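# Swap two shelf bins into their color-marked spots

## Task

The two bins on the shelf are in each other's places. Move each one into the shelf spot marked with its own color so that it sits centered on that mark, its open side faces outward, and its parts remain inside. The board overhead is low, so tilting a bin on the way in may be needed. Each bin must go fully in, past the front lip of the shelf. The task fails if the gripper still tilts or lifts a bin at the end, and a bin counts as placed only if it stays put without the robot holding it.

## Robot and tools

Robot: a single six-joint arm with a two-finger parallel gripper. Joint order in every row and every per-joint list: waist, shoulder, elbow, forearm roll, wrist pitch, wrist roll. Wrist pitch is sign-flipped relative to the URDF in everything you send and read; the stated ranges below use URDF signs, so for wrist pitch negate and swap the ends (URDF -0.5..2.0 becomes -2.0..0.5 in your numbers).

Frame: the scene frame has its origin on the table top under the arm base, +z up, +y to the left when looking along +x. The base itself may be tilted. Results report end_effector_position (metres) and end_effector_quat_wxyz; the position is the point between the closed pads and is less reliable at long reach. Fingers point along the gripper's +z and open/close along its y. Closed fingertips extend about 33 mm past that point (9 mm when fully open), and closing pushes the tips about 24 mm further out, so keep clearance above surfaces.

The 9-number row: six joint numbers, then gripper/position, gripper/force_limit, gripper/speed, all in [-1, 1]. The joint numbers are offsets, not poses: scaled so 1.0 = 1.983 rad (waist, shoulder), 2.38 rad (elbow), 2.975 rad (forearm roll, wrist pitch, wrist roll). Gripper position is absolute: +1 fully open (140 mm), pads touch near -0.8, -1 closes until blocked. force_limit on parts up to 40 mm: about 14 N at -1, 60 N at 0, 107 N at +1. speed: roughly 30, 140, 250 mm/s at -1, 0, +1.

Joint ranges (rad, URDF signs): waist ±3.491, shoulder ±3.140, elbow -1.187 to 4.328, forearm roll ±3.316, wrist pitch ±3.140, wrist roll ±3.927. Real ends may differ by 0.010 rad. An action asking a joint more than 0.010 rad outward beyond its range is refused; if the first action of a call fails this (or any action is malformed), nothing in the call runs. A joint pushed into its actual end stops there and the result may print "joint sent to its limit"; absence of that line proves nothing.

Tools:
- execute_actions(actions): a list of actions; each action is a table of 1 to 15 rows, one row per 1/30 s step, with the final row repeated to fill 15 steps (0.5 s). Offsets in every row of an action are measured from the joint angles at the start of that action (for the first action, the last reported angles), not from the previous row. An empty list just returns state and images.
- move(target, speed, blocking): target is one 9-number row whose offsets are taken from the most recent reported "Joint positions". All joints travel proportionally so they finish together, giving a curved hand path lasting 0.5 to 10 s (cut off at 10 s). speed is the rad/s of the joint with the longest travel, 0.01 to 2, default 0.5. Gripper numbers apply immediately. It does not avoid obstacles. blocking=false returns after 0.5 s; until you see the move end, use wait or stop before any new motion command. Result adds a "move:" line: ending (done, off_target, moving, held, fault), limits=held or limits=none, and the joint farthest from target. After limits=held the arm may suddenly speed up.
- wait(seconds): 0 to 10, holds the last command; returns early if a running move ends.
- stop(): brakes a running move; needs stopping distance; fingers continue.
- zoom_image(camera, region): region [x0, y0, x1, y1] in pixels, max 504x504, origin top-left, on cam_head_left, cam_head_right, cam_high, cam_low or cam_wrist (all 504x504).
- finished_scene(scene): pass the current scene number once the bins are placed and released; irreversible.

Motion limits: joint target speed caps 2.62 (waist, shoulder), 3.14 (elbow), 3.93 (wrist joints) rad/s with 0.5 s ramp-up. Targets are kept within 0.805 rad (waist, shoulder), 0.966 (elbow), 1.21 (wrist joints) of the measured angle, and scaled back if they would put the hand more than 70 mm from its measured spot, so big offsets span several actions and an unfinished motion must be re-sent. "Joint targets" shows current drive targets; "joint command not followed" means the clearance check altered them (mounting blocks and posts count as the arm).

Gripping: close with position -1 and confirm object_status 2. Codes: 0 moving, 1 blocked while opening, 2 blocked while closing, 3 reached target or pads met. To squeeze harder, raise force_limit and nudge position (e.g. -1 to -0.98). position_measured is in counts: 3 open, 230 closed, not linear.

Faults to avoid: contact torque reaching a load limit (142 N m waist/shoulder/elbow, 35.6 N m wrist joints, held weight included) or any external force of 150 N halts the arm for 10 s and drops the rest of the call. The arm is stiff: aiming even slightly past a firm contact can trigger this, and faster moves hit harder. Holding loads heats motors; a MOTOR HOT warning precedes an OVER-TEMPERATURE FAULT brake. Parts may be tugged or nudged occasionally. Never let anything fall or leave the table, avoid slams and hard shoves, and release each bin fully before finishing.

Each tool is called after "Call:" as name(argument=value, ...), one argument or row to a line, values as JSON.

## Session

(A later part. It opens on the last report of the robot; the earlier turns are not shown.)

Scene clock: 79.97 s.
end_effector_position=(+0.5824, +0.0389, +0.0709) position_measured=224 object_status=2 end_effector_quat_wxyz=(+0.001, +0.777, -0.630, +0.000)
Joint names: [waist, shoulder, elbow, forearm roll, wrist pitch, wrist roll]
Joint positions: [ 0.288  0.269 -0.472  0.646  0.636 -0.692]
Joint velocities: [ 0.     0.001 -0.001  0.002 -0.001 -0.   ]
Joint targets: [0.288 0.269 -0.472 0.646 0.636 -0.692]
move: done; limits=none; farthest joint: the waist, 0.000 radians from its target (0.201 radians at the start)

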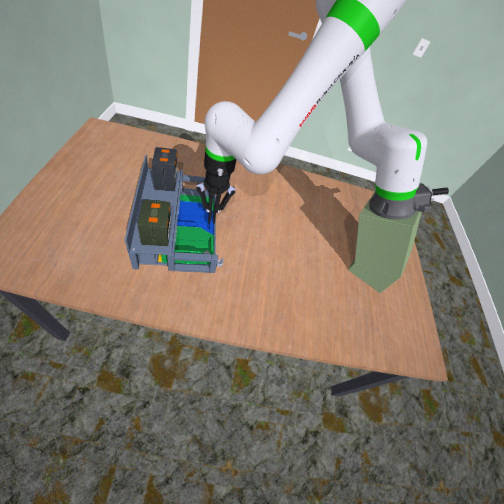

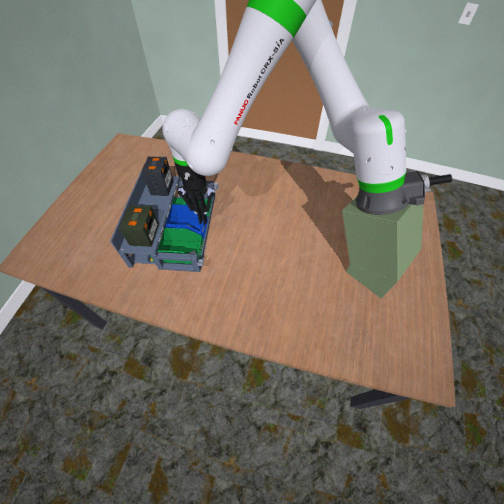

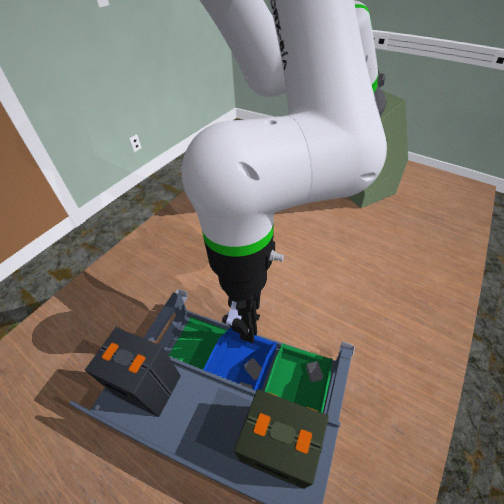

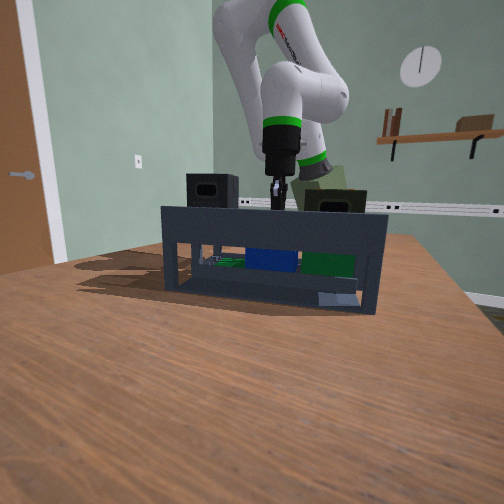

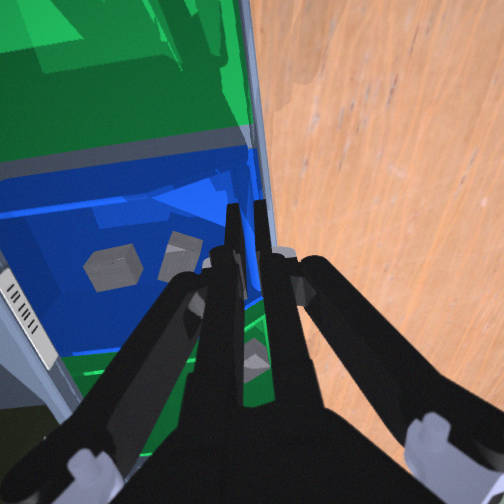

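Call:
move(
  target=[0.0013,0.0013,-0.0002,0.0008,-0.0005,-0.0017,-1,0.6,-0.5],
  speed=0.05,
)

Call:
move(
  target=[0,0,0,0,0,0,-0.5,0,0],
)

Call:
move(
  target=[0.02,-0.037,0.005,-0.016,0.028,0.01,-0.5,0,0],
  speed=0.2,
)

Call:
move(
  target=[0.0975,0.037,-0.002,0.0235,0.0092,-0.08,-0.5,0,0],
  speed=0.4,
)

Scene clock: 83.43 s.
end_effector_position=(+0.5821, +0.0409, +0.0701) position_measured=224 object_status=2 end_effector_quat_wxyz=(+0.001, +0.777, -0.630, +0.000)
Joint names: [waist, shoulder, elbow, forearm roll, wrist pitch, wrist roll]
Joint positions: [ 0.29   0.272 -0.473  0.649  0.634 -0.698]
Joint velocities: [ 0.     0.001 -0.001 -0.001 -0.003  0.   ]
Joint targets: [0.290 0.272 -0.473 0.649 0.634 -0.698]
move: done; limits=none; farthest joint: the waist, 0.000 radians from its target (0.003 radians at the start)

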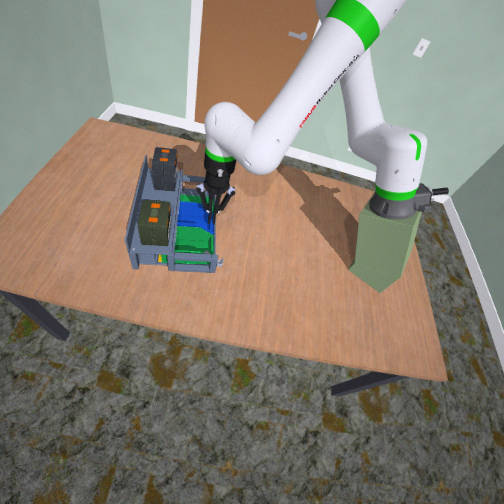

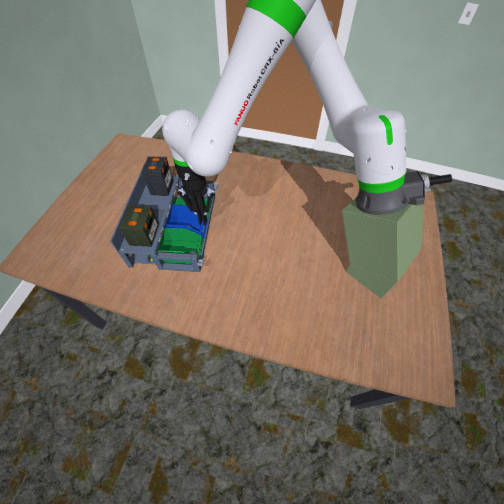

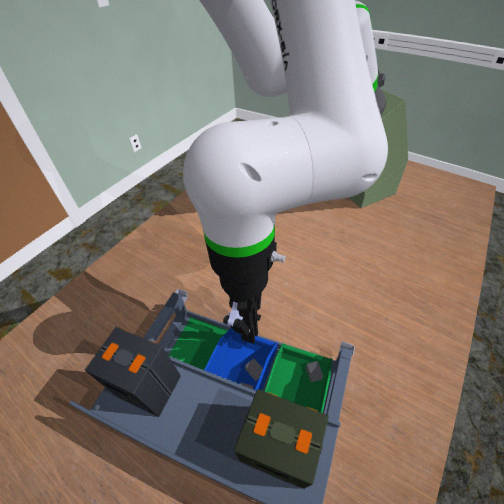

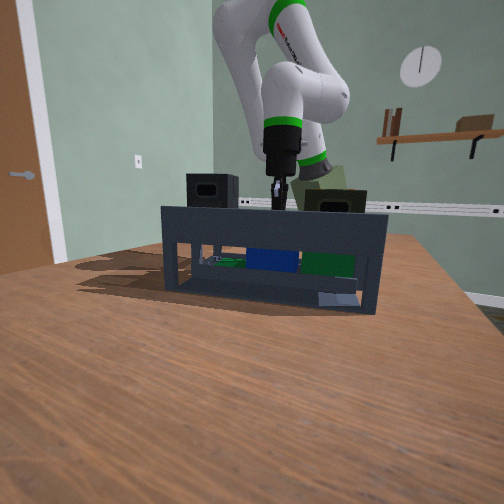

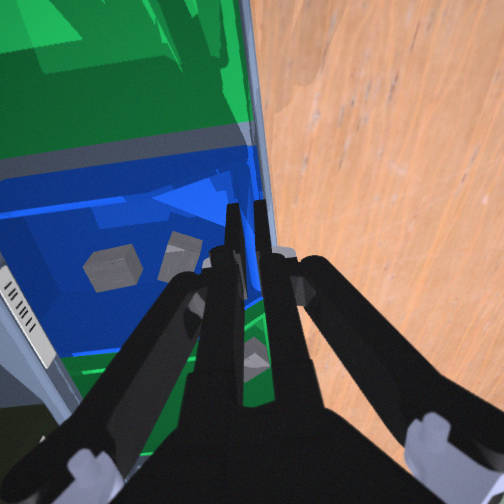

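Scene clock: 83.93 s.
end_effector_position=(+0.5821, +0.0409, +0.0701) position_measured=192 object_status=3 end_effector_quat_wxyz=(+0.001, +0.777, -0.630, +0.000)
Joint names: [waist, shoulder, elbow, forearm roll, wrist pitch, wrist roll]
Joint positions: [ 0.29   0.272 -0.473  0.649  0.634 -0.698]
Joint velocities: [-0.     0.001 -0.001  0.001  0.001  0.   ]
Joint targets: [0.290 0.272 -0.473 0.649 0.634 -0.698]
move: done; limits=none; farthest joint: the waist, 0.000 radians from its target (0.000 radians at the start)

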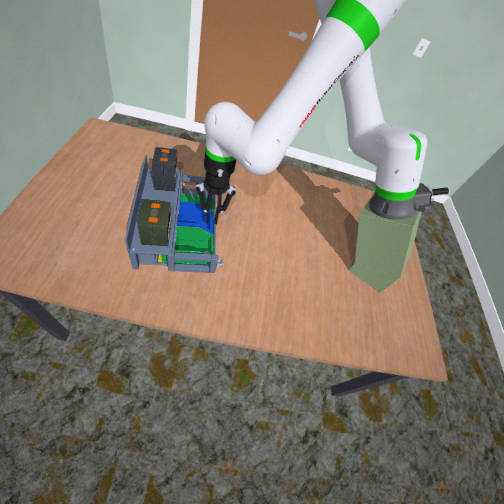

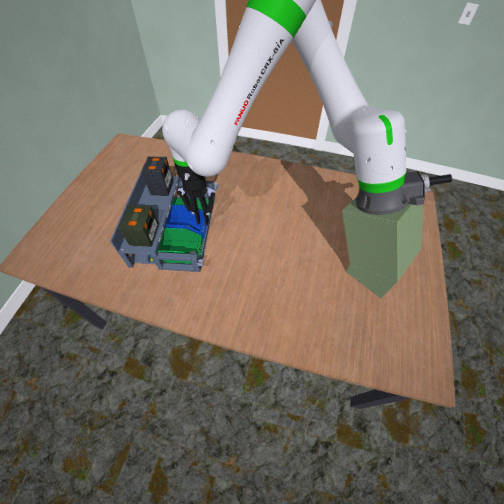

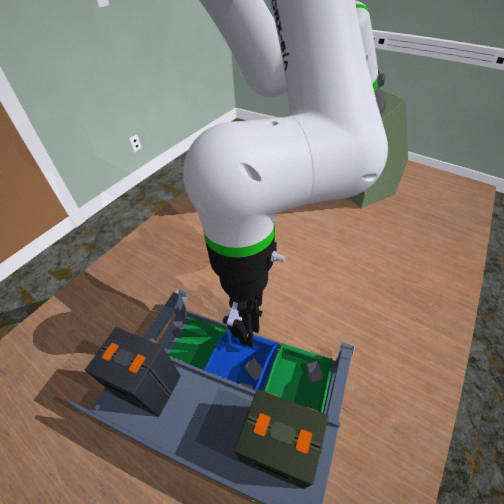

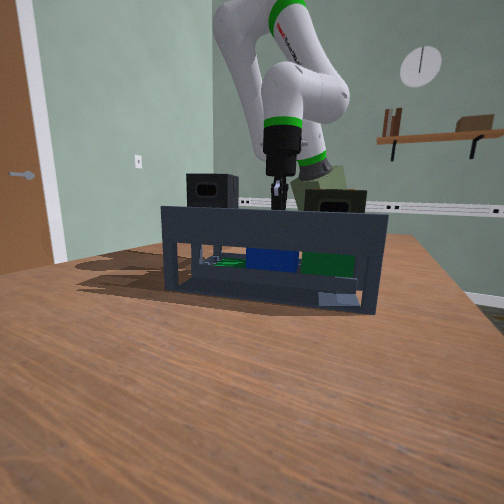

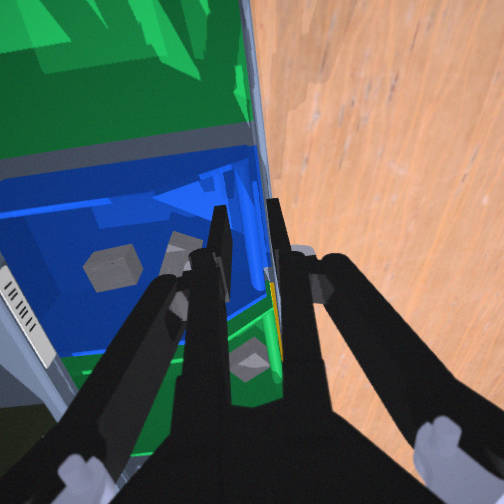

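Scene clock: 84.70 s.
end_effector_position=(+0.5851, +0.0416, +0.1097) position_measured=192 object_status=3 end_effector_quat_wxyz=(-0.001, +0.776, -0.631, +0.003)
Joint names: [waist, shoulder, elbow, forearm roll, wrist pitch, wrist roll]
Joint positions: [ 0.33   0.198 -0.461  0.601  0.718 -0.668]
Joint velocities: [ 0.    -0.003 -0.001 -0.001  0.     0.001]
Joint targets: [0.330 0.198 -0.461 0.601 0.718 -0.668]
move: done; limits=none; farthest joint: the waist, 0.000 radians from its target (0.039 radians at the start)

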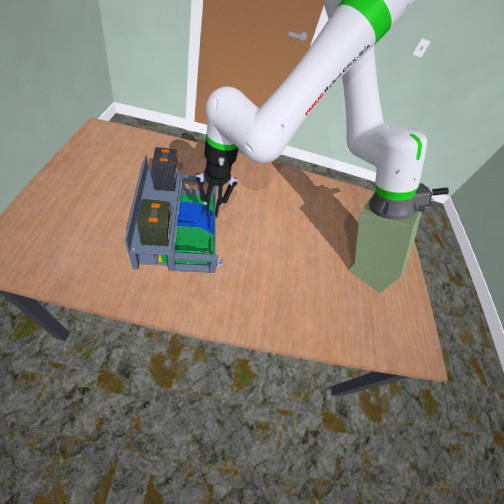

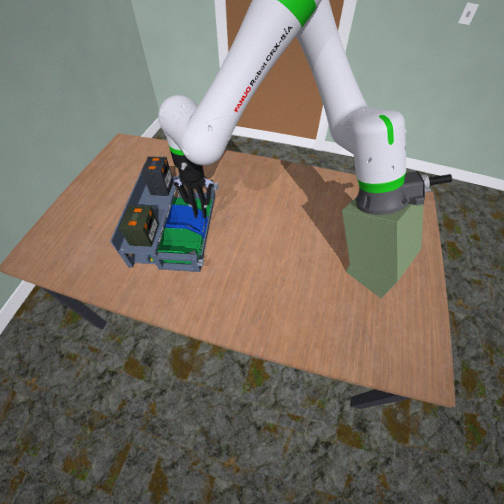

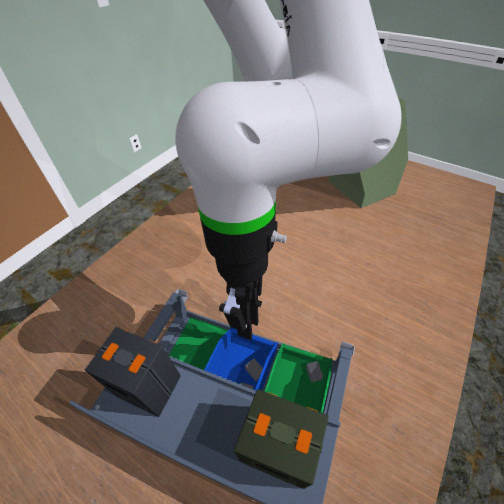

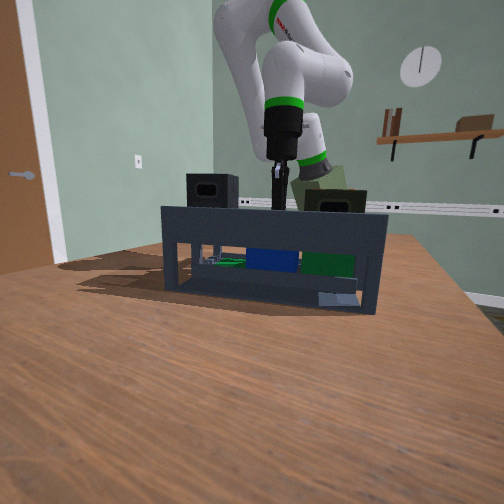

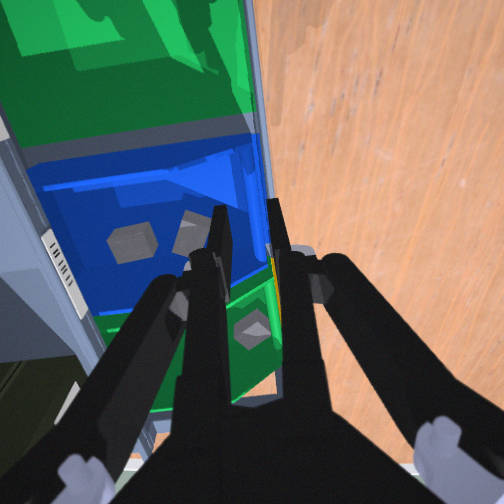

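Scene clock: 85.70 s.
end_effector_position=(+0.5616, +0.1452, +0.1116) position_measured=192 object_status=3 end_effector_quat_wxyz=(-0.001, +0.781, -0.624, +0.007)
Joint names: [waist, shoulder, elbow, forearm roll, wrist pitch, wrist roll]
Joint positions: [ 0.523  0.272 -0.466  0.671  0.745 -0.906]
Joint velocities: [ 0.     0.002  0.001 -0.001  0.001 -0.   ]
Joint targets: [0.524 0.272 -0.466 0.671 0.745 -0.906]
move: done; limits=none; farthest joint: the waist, 0.000 radians from its target (0.193 radians at the start)

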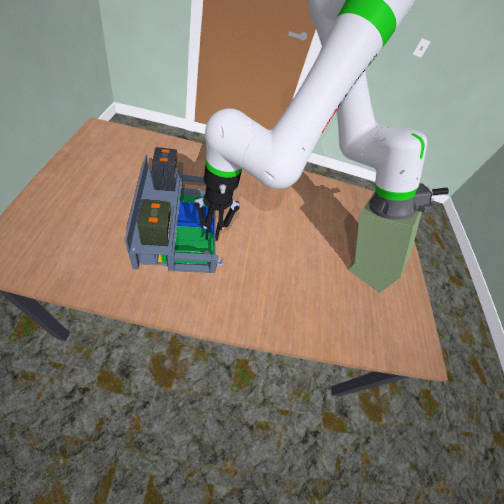

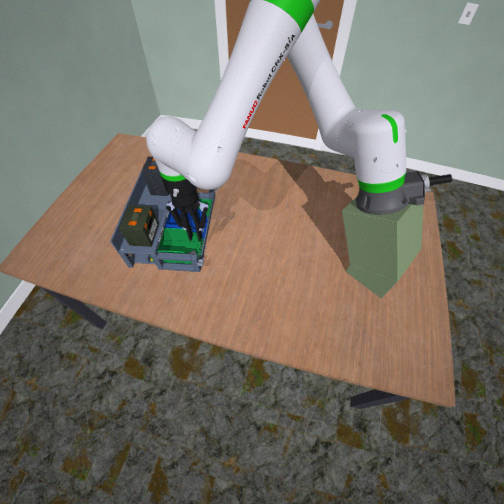

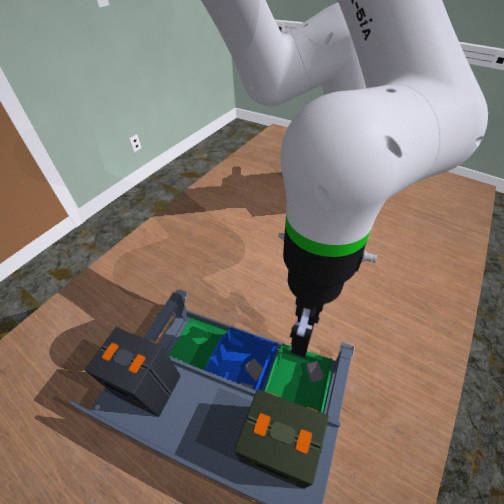

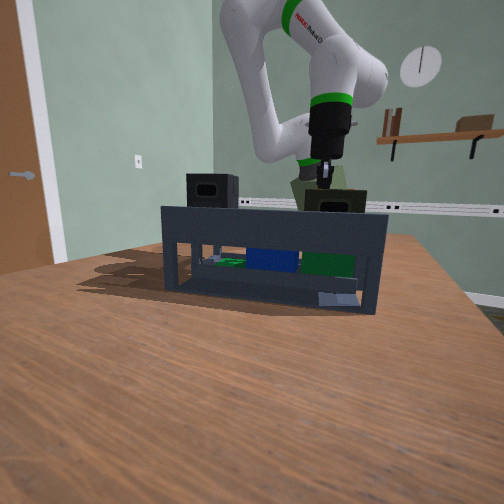

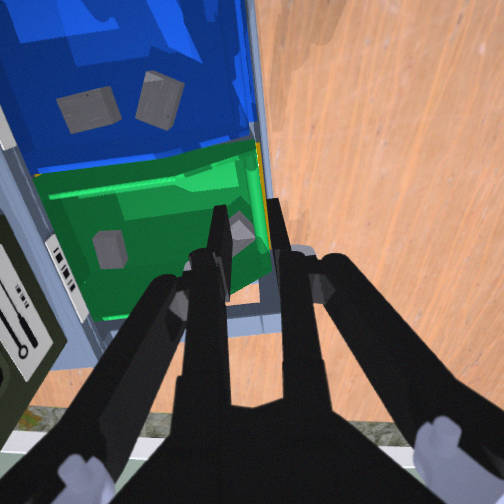

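Call:
move(
  target=[-0.0222,0.0414,-0.005,0.0178,-0.0309,-0.0131,-0.42,0,0],
  speed=0.08,
)

Call:
move(
  target=[0,0,0,0,0,0,-1,1,-0.8],
)

Scene clock: 88.80 s.
end_effector_position=(+0.5561, +0.1480, +0.0666) position_measured=182 object_status=3 end_effector_quat_wxyz=(+0.001, +0.781, -0.624, -0.000)
Joint names: [waist, shoulder, elbow, forearm roll, wrist pitch, wrist roll]
Joint positions: [ 0.479  0.354 -0.477  0.724  0.653 -0.945]
Joint velocities: [-0.    -0.003 -0.    -0.    -0.002 -0.   ]
Joint targets: [0.479 0.354 -0.477 0.724 0.653 -0.945]
move: done; limits=none; farthest joint: the waist, 0.000 radians from its target (0.045 radians at the start)

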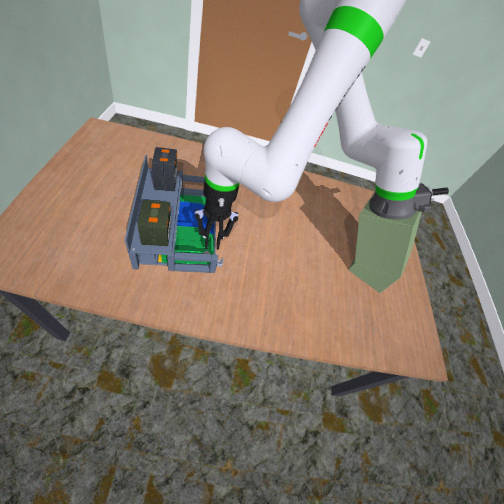

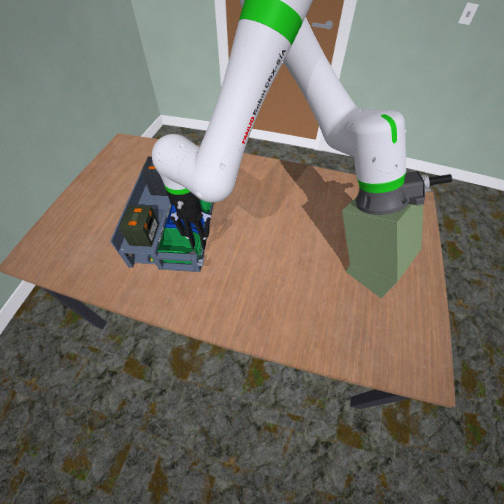

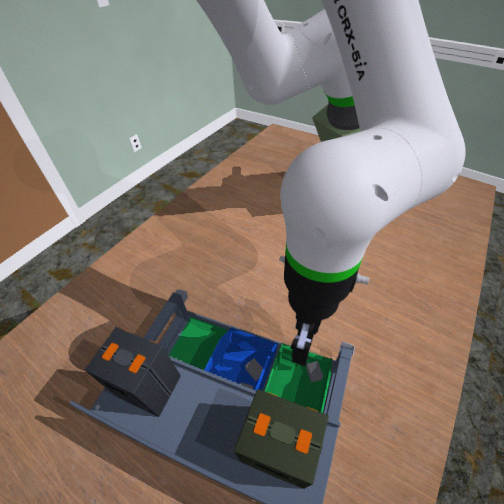

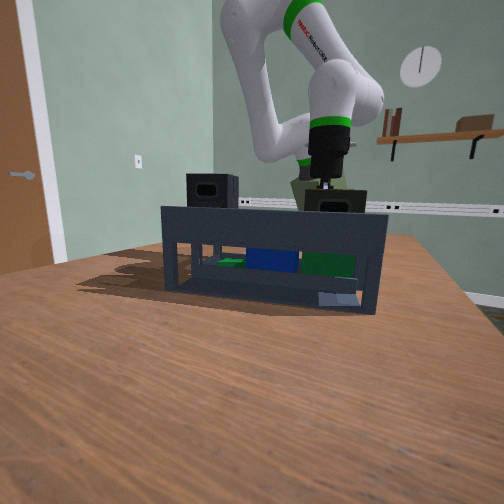

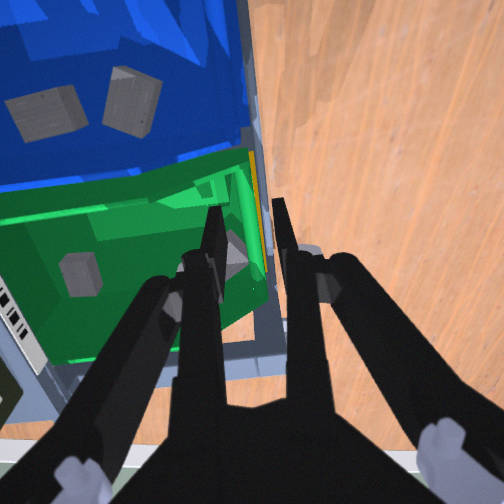

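Scene clock: 89.53 s.
end_effector_position=(+0.5561, +0.1480, +0.0666) position_measured=225 object_status=2 end_effector_quat_wxyz=(+0.001, +0.781, -0.624, -0.000)
Joint names: [waist, shoulder, elbow, forearm roll, wrist pitch, wrist roll]
Joint positions: [ 0.479  0.354 -0.477  0.724  0.653 -0.945]
Joint velocities: [ 0.    -0.001  0.001 -0.     0.    -0.   ]
Joint targets: [0.479 0.354 -0.477 0.724 0.653 -0.945]
move: done; limits=none; farthest joint: the waist, 0.000 radians from its target (0.000 radians at the start)

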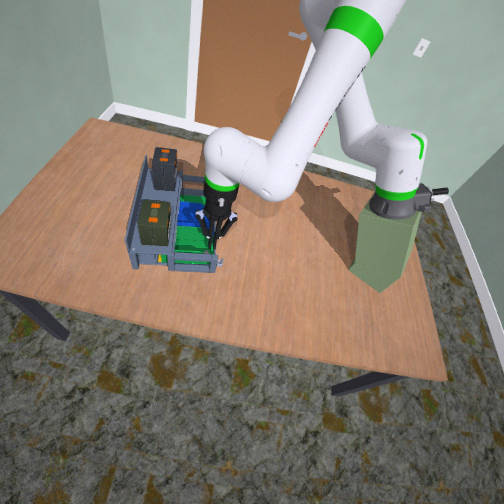

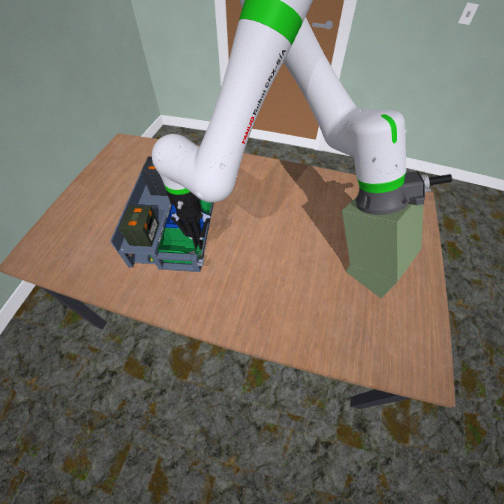

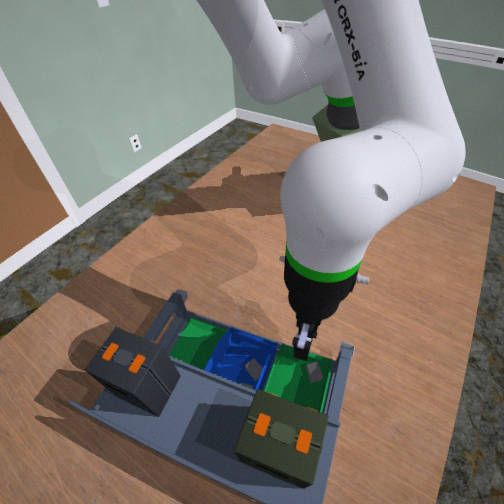

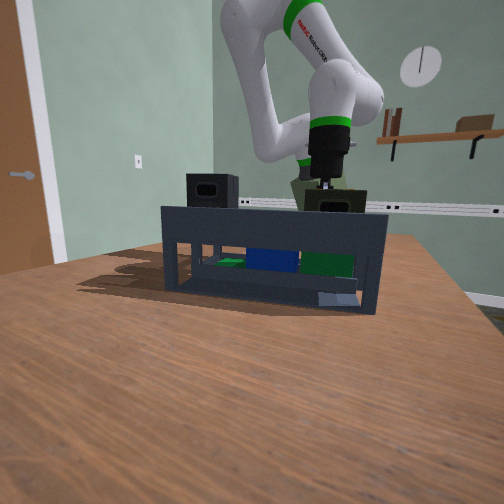

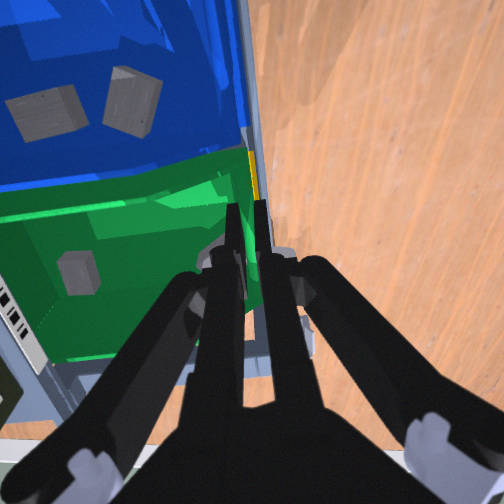

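Call:
move(
  target=[0.0086,0.0235,0.0845,-0.076,0.0709,0.0659,-1,1,-0.8],
  speed=0.08,
)

Call:
zoom_image(
  camera="cam_head_left",
  region=[130, 190, 250, 290],
)

Scene clock: 100.20 s.
end_effector_position=(+0.5628, +0.1509, +0.0863) position_measured=225 object_status=2 end_effector_quat_wxyz=(+0.046, +0.776, -0.628, -0.038)
Joint names: [waist, shoulder, elbow, forearm roll, wrist pitch, wrist roll]
Joint positions: [ 0.496  0.4   -0.276  0.498  0.864 -0.749]
Joint velocities: [ 0.     0.002  0.     0.     0.    -0.   ]
Joint targets: [0.496 0.400 -0.276 0.498 0.864 -0.749]
move: done; limits=none; farthest joint: the waist, 0.000 radians from its target (0.017 radians at the start)

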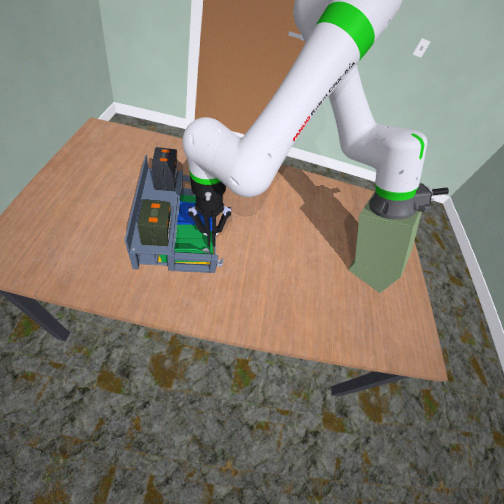

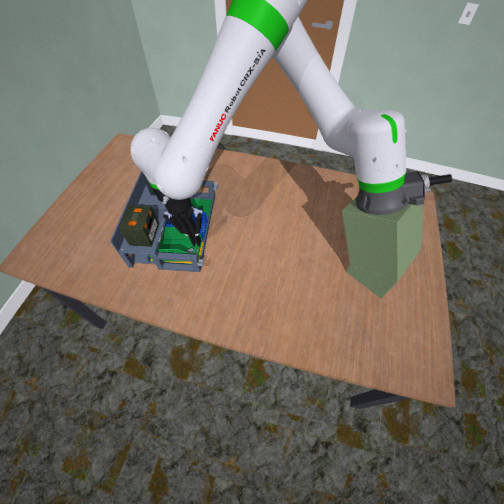

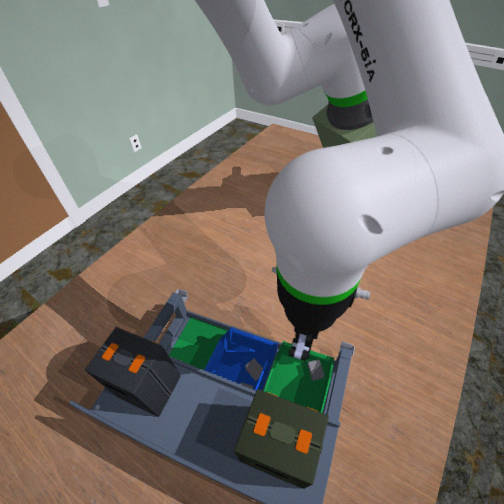

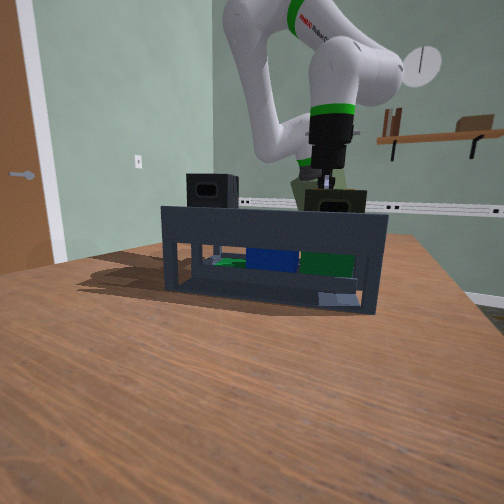

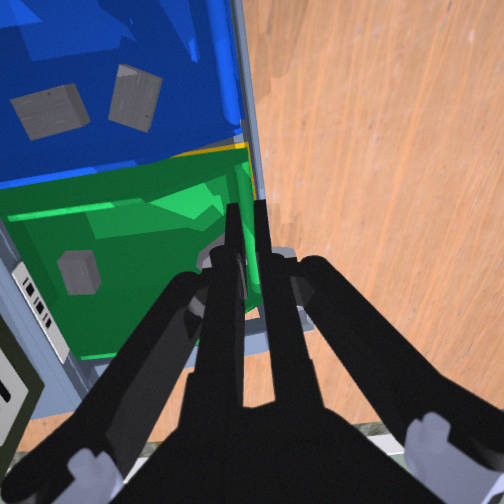

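Region (130, 190, 250, 290) of cam_head_left's 504x504 image, scaled by 4.200, with more detail than that image has.

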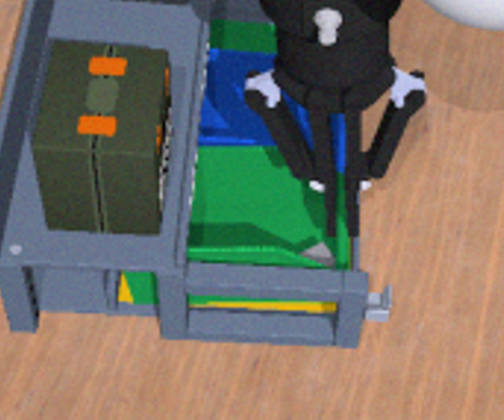

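Call:
move(
  target=[0.025,-0.0625,-0.0945,0.0141,-0.0233,-0.037,-1,1,-0.8],
  speed=0.08,
)

Call:
zoom_image(
  camera="cam_head_left",
  region=[130, 190, 270, 290],
)

Scene clock: 107.17 s.
end_effector_position=(+0.4940, +0.1359, +0.0946) position_measured=225 object_status=2 end_effector_quat_wxyz=(+0.046, +0.776, -0.628, -0.038)
Joint names: [waist, shoulder, elbow, forearm roll, wrist pitch, wrist roll]
Joint positions: [ 0.546  0.276 -0.501  0.54   0.795 -0.859]
Joint velocities: [ 0.    -0.001  0.    -0.001 -0.001  0.001]
Joint targets: [0.546 0.276 -0.501 0.540 0.795 -0.859]
move: done; limits=none; farthest joint: the waist, 0.000 radians from its target (0.049 radians at the start)

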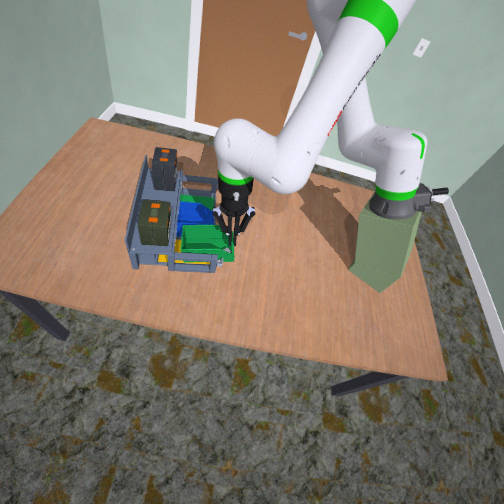

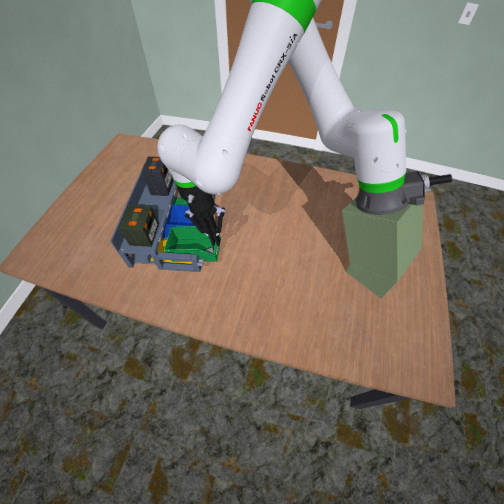

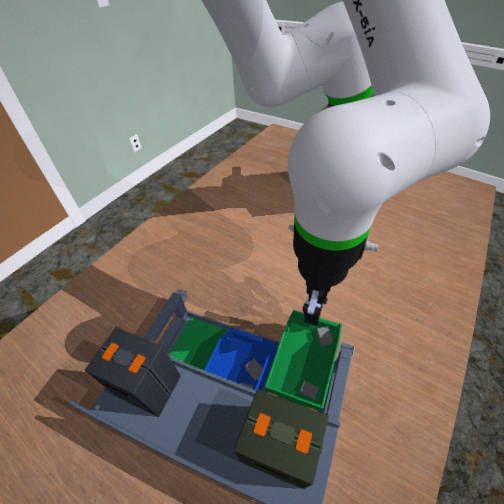

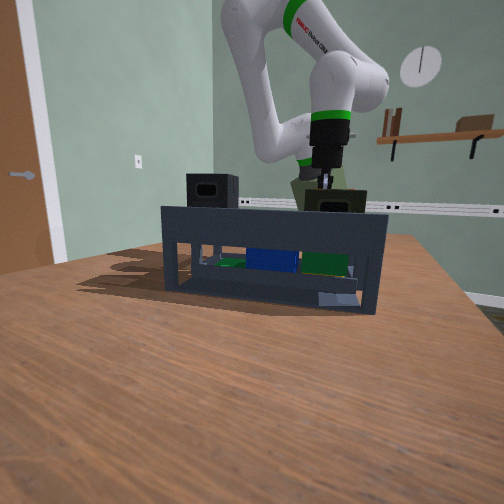

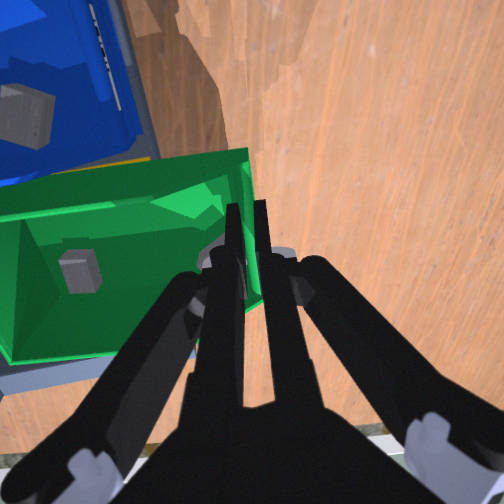

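Region (130, 190, 270, 290) of cam_head_left's 504x504 image, scaled by 3.600, with more detail than that image has; it fills the top 360 rows of this view, and the rest is white.

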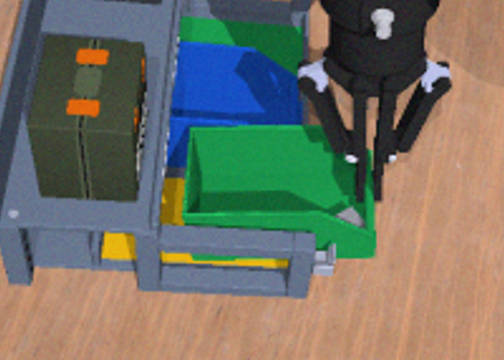

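Call:
move(
  target=[0.053,-0.0888,-0.001,-0.0259,0.0642,0.0047,-1,1,-0.8],
  speed=0.12,
)

Call:
move(
  target=[-0.2398,-0.0625,0.0229,-0.0232,-0.0048,0.1832,-1,1,-0.8],
  speed=0.2,
)

Scene clock: 116.23 s.
end_effector_position=(+0.4798, +0.1330, +0.1798) position_measured=225 object_status=2 end_effector_quat_wxyz=(+0.046, +0.776, -0.628, -0.038)
Joint names: [waist, shoulder, elbow, forearm roll, wrist pitch, wrist roll]
Joint positions: [ 0.651  0.1   -0.504  0.463  0.986 -0.845]
Joint velocities: [ 0.     0.002 -0.     0.002  0.001  0.001]
Joint targets: [0.651 0.100 -0.504 0.463 0.986 -0.845]
move: done; limits=none; farthest joint: the waist, 0.000 radians from its target (0.105 radians at the start)

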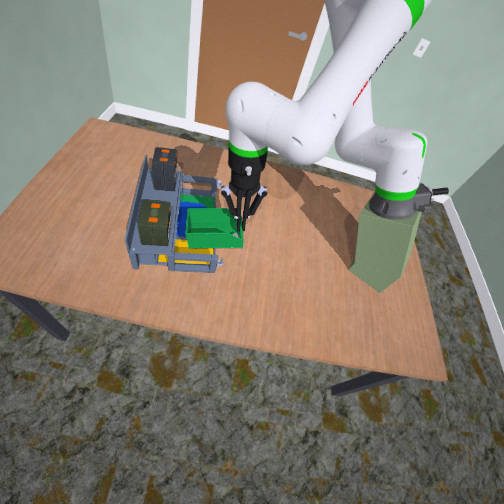

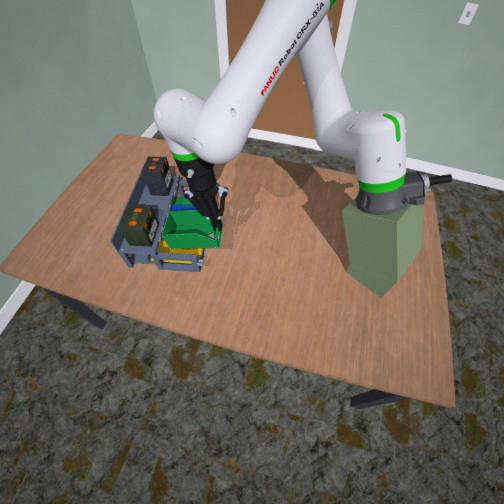

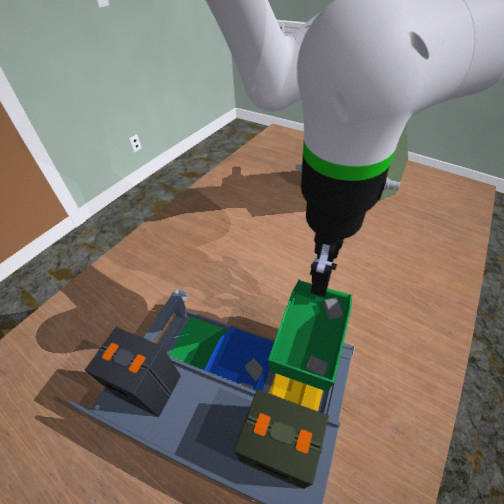

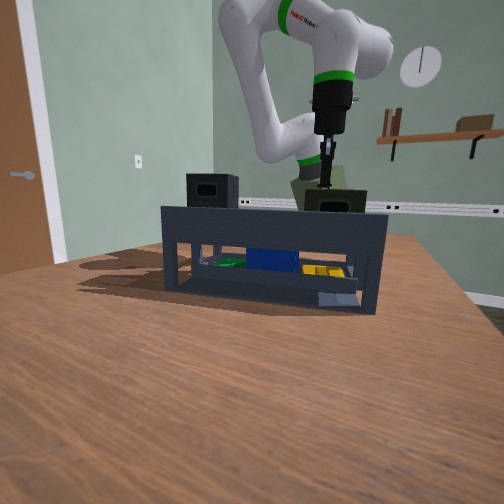

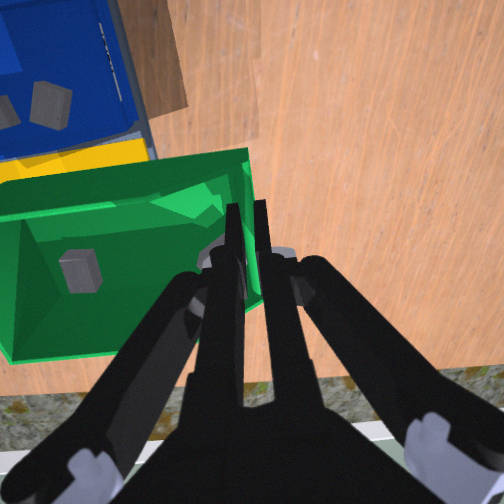

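Scene clock: 119.30 s.
end_effector_position=(+0.5267, -0.0869, +0.1800) position_measured=225 object_status=2 end_effector_quat_wxyz=(+0.046, +0.777, -0.627, -0.038)
Joint names: [waist, shoulder, elbow, forearm roll, wrist pitch, wrist roll]
Joint positions: [ 0.176 -0.024 -0.449  0.394  0.971 -0.3  ]
Joint velocities: [-0.     0.    -0.001 -0.    -0.001  0.   ]
Joint targets: [0.176 -0.024 -0.449 0.394 0.971 -0.300]
move: done; limits=none; farthest joint: the waist, 0.000 radians from its target (0.476 radians at the start)

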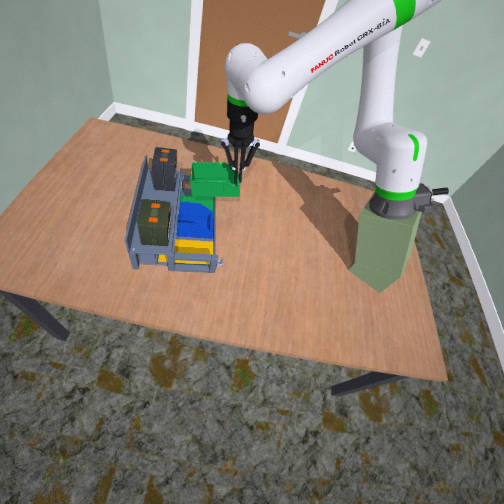

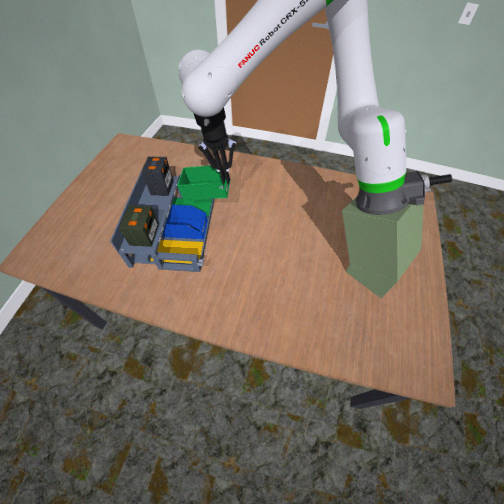

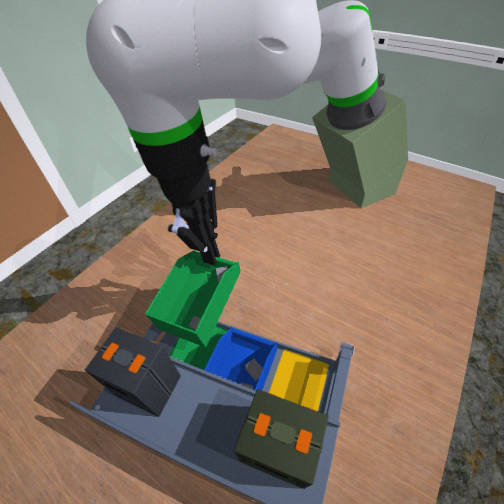

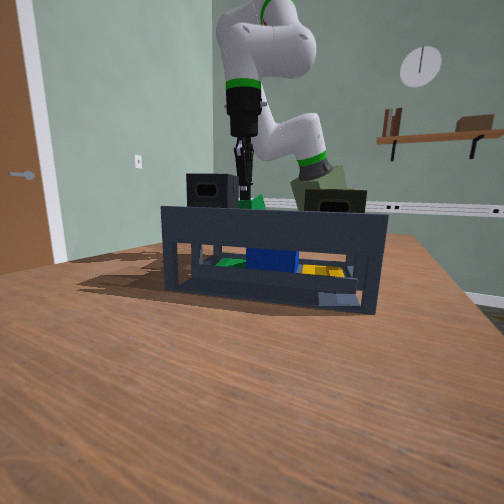

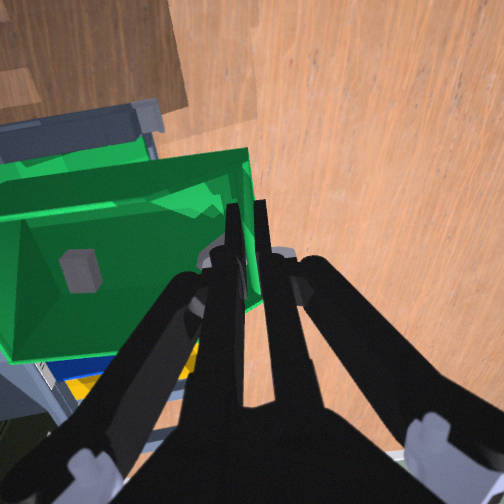

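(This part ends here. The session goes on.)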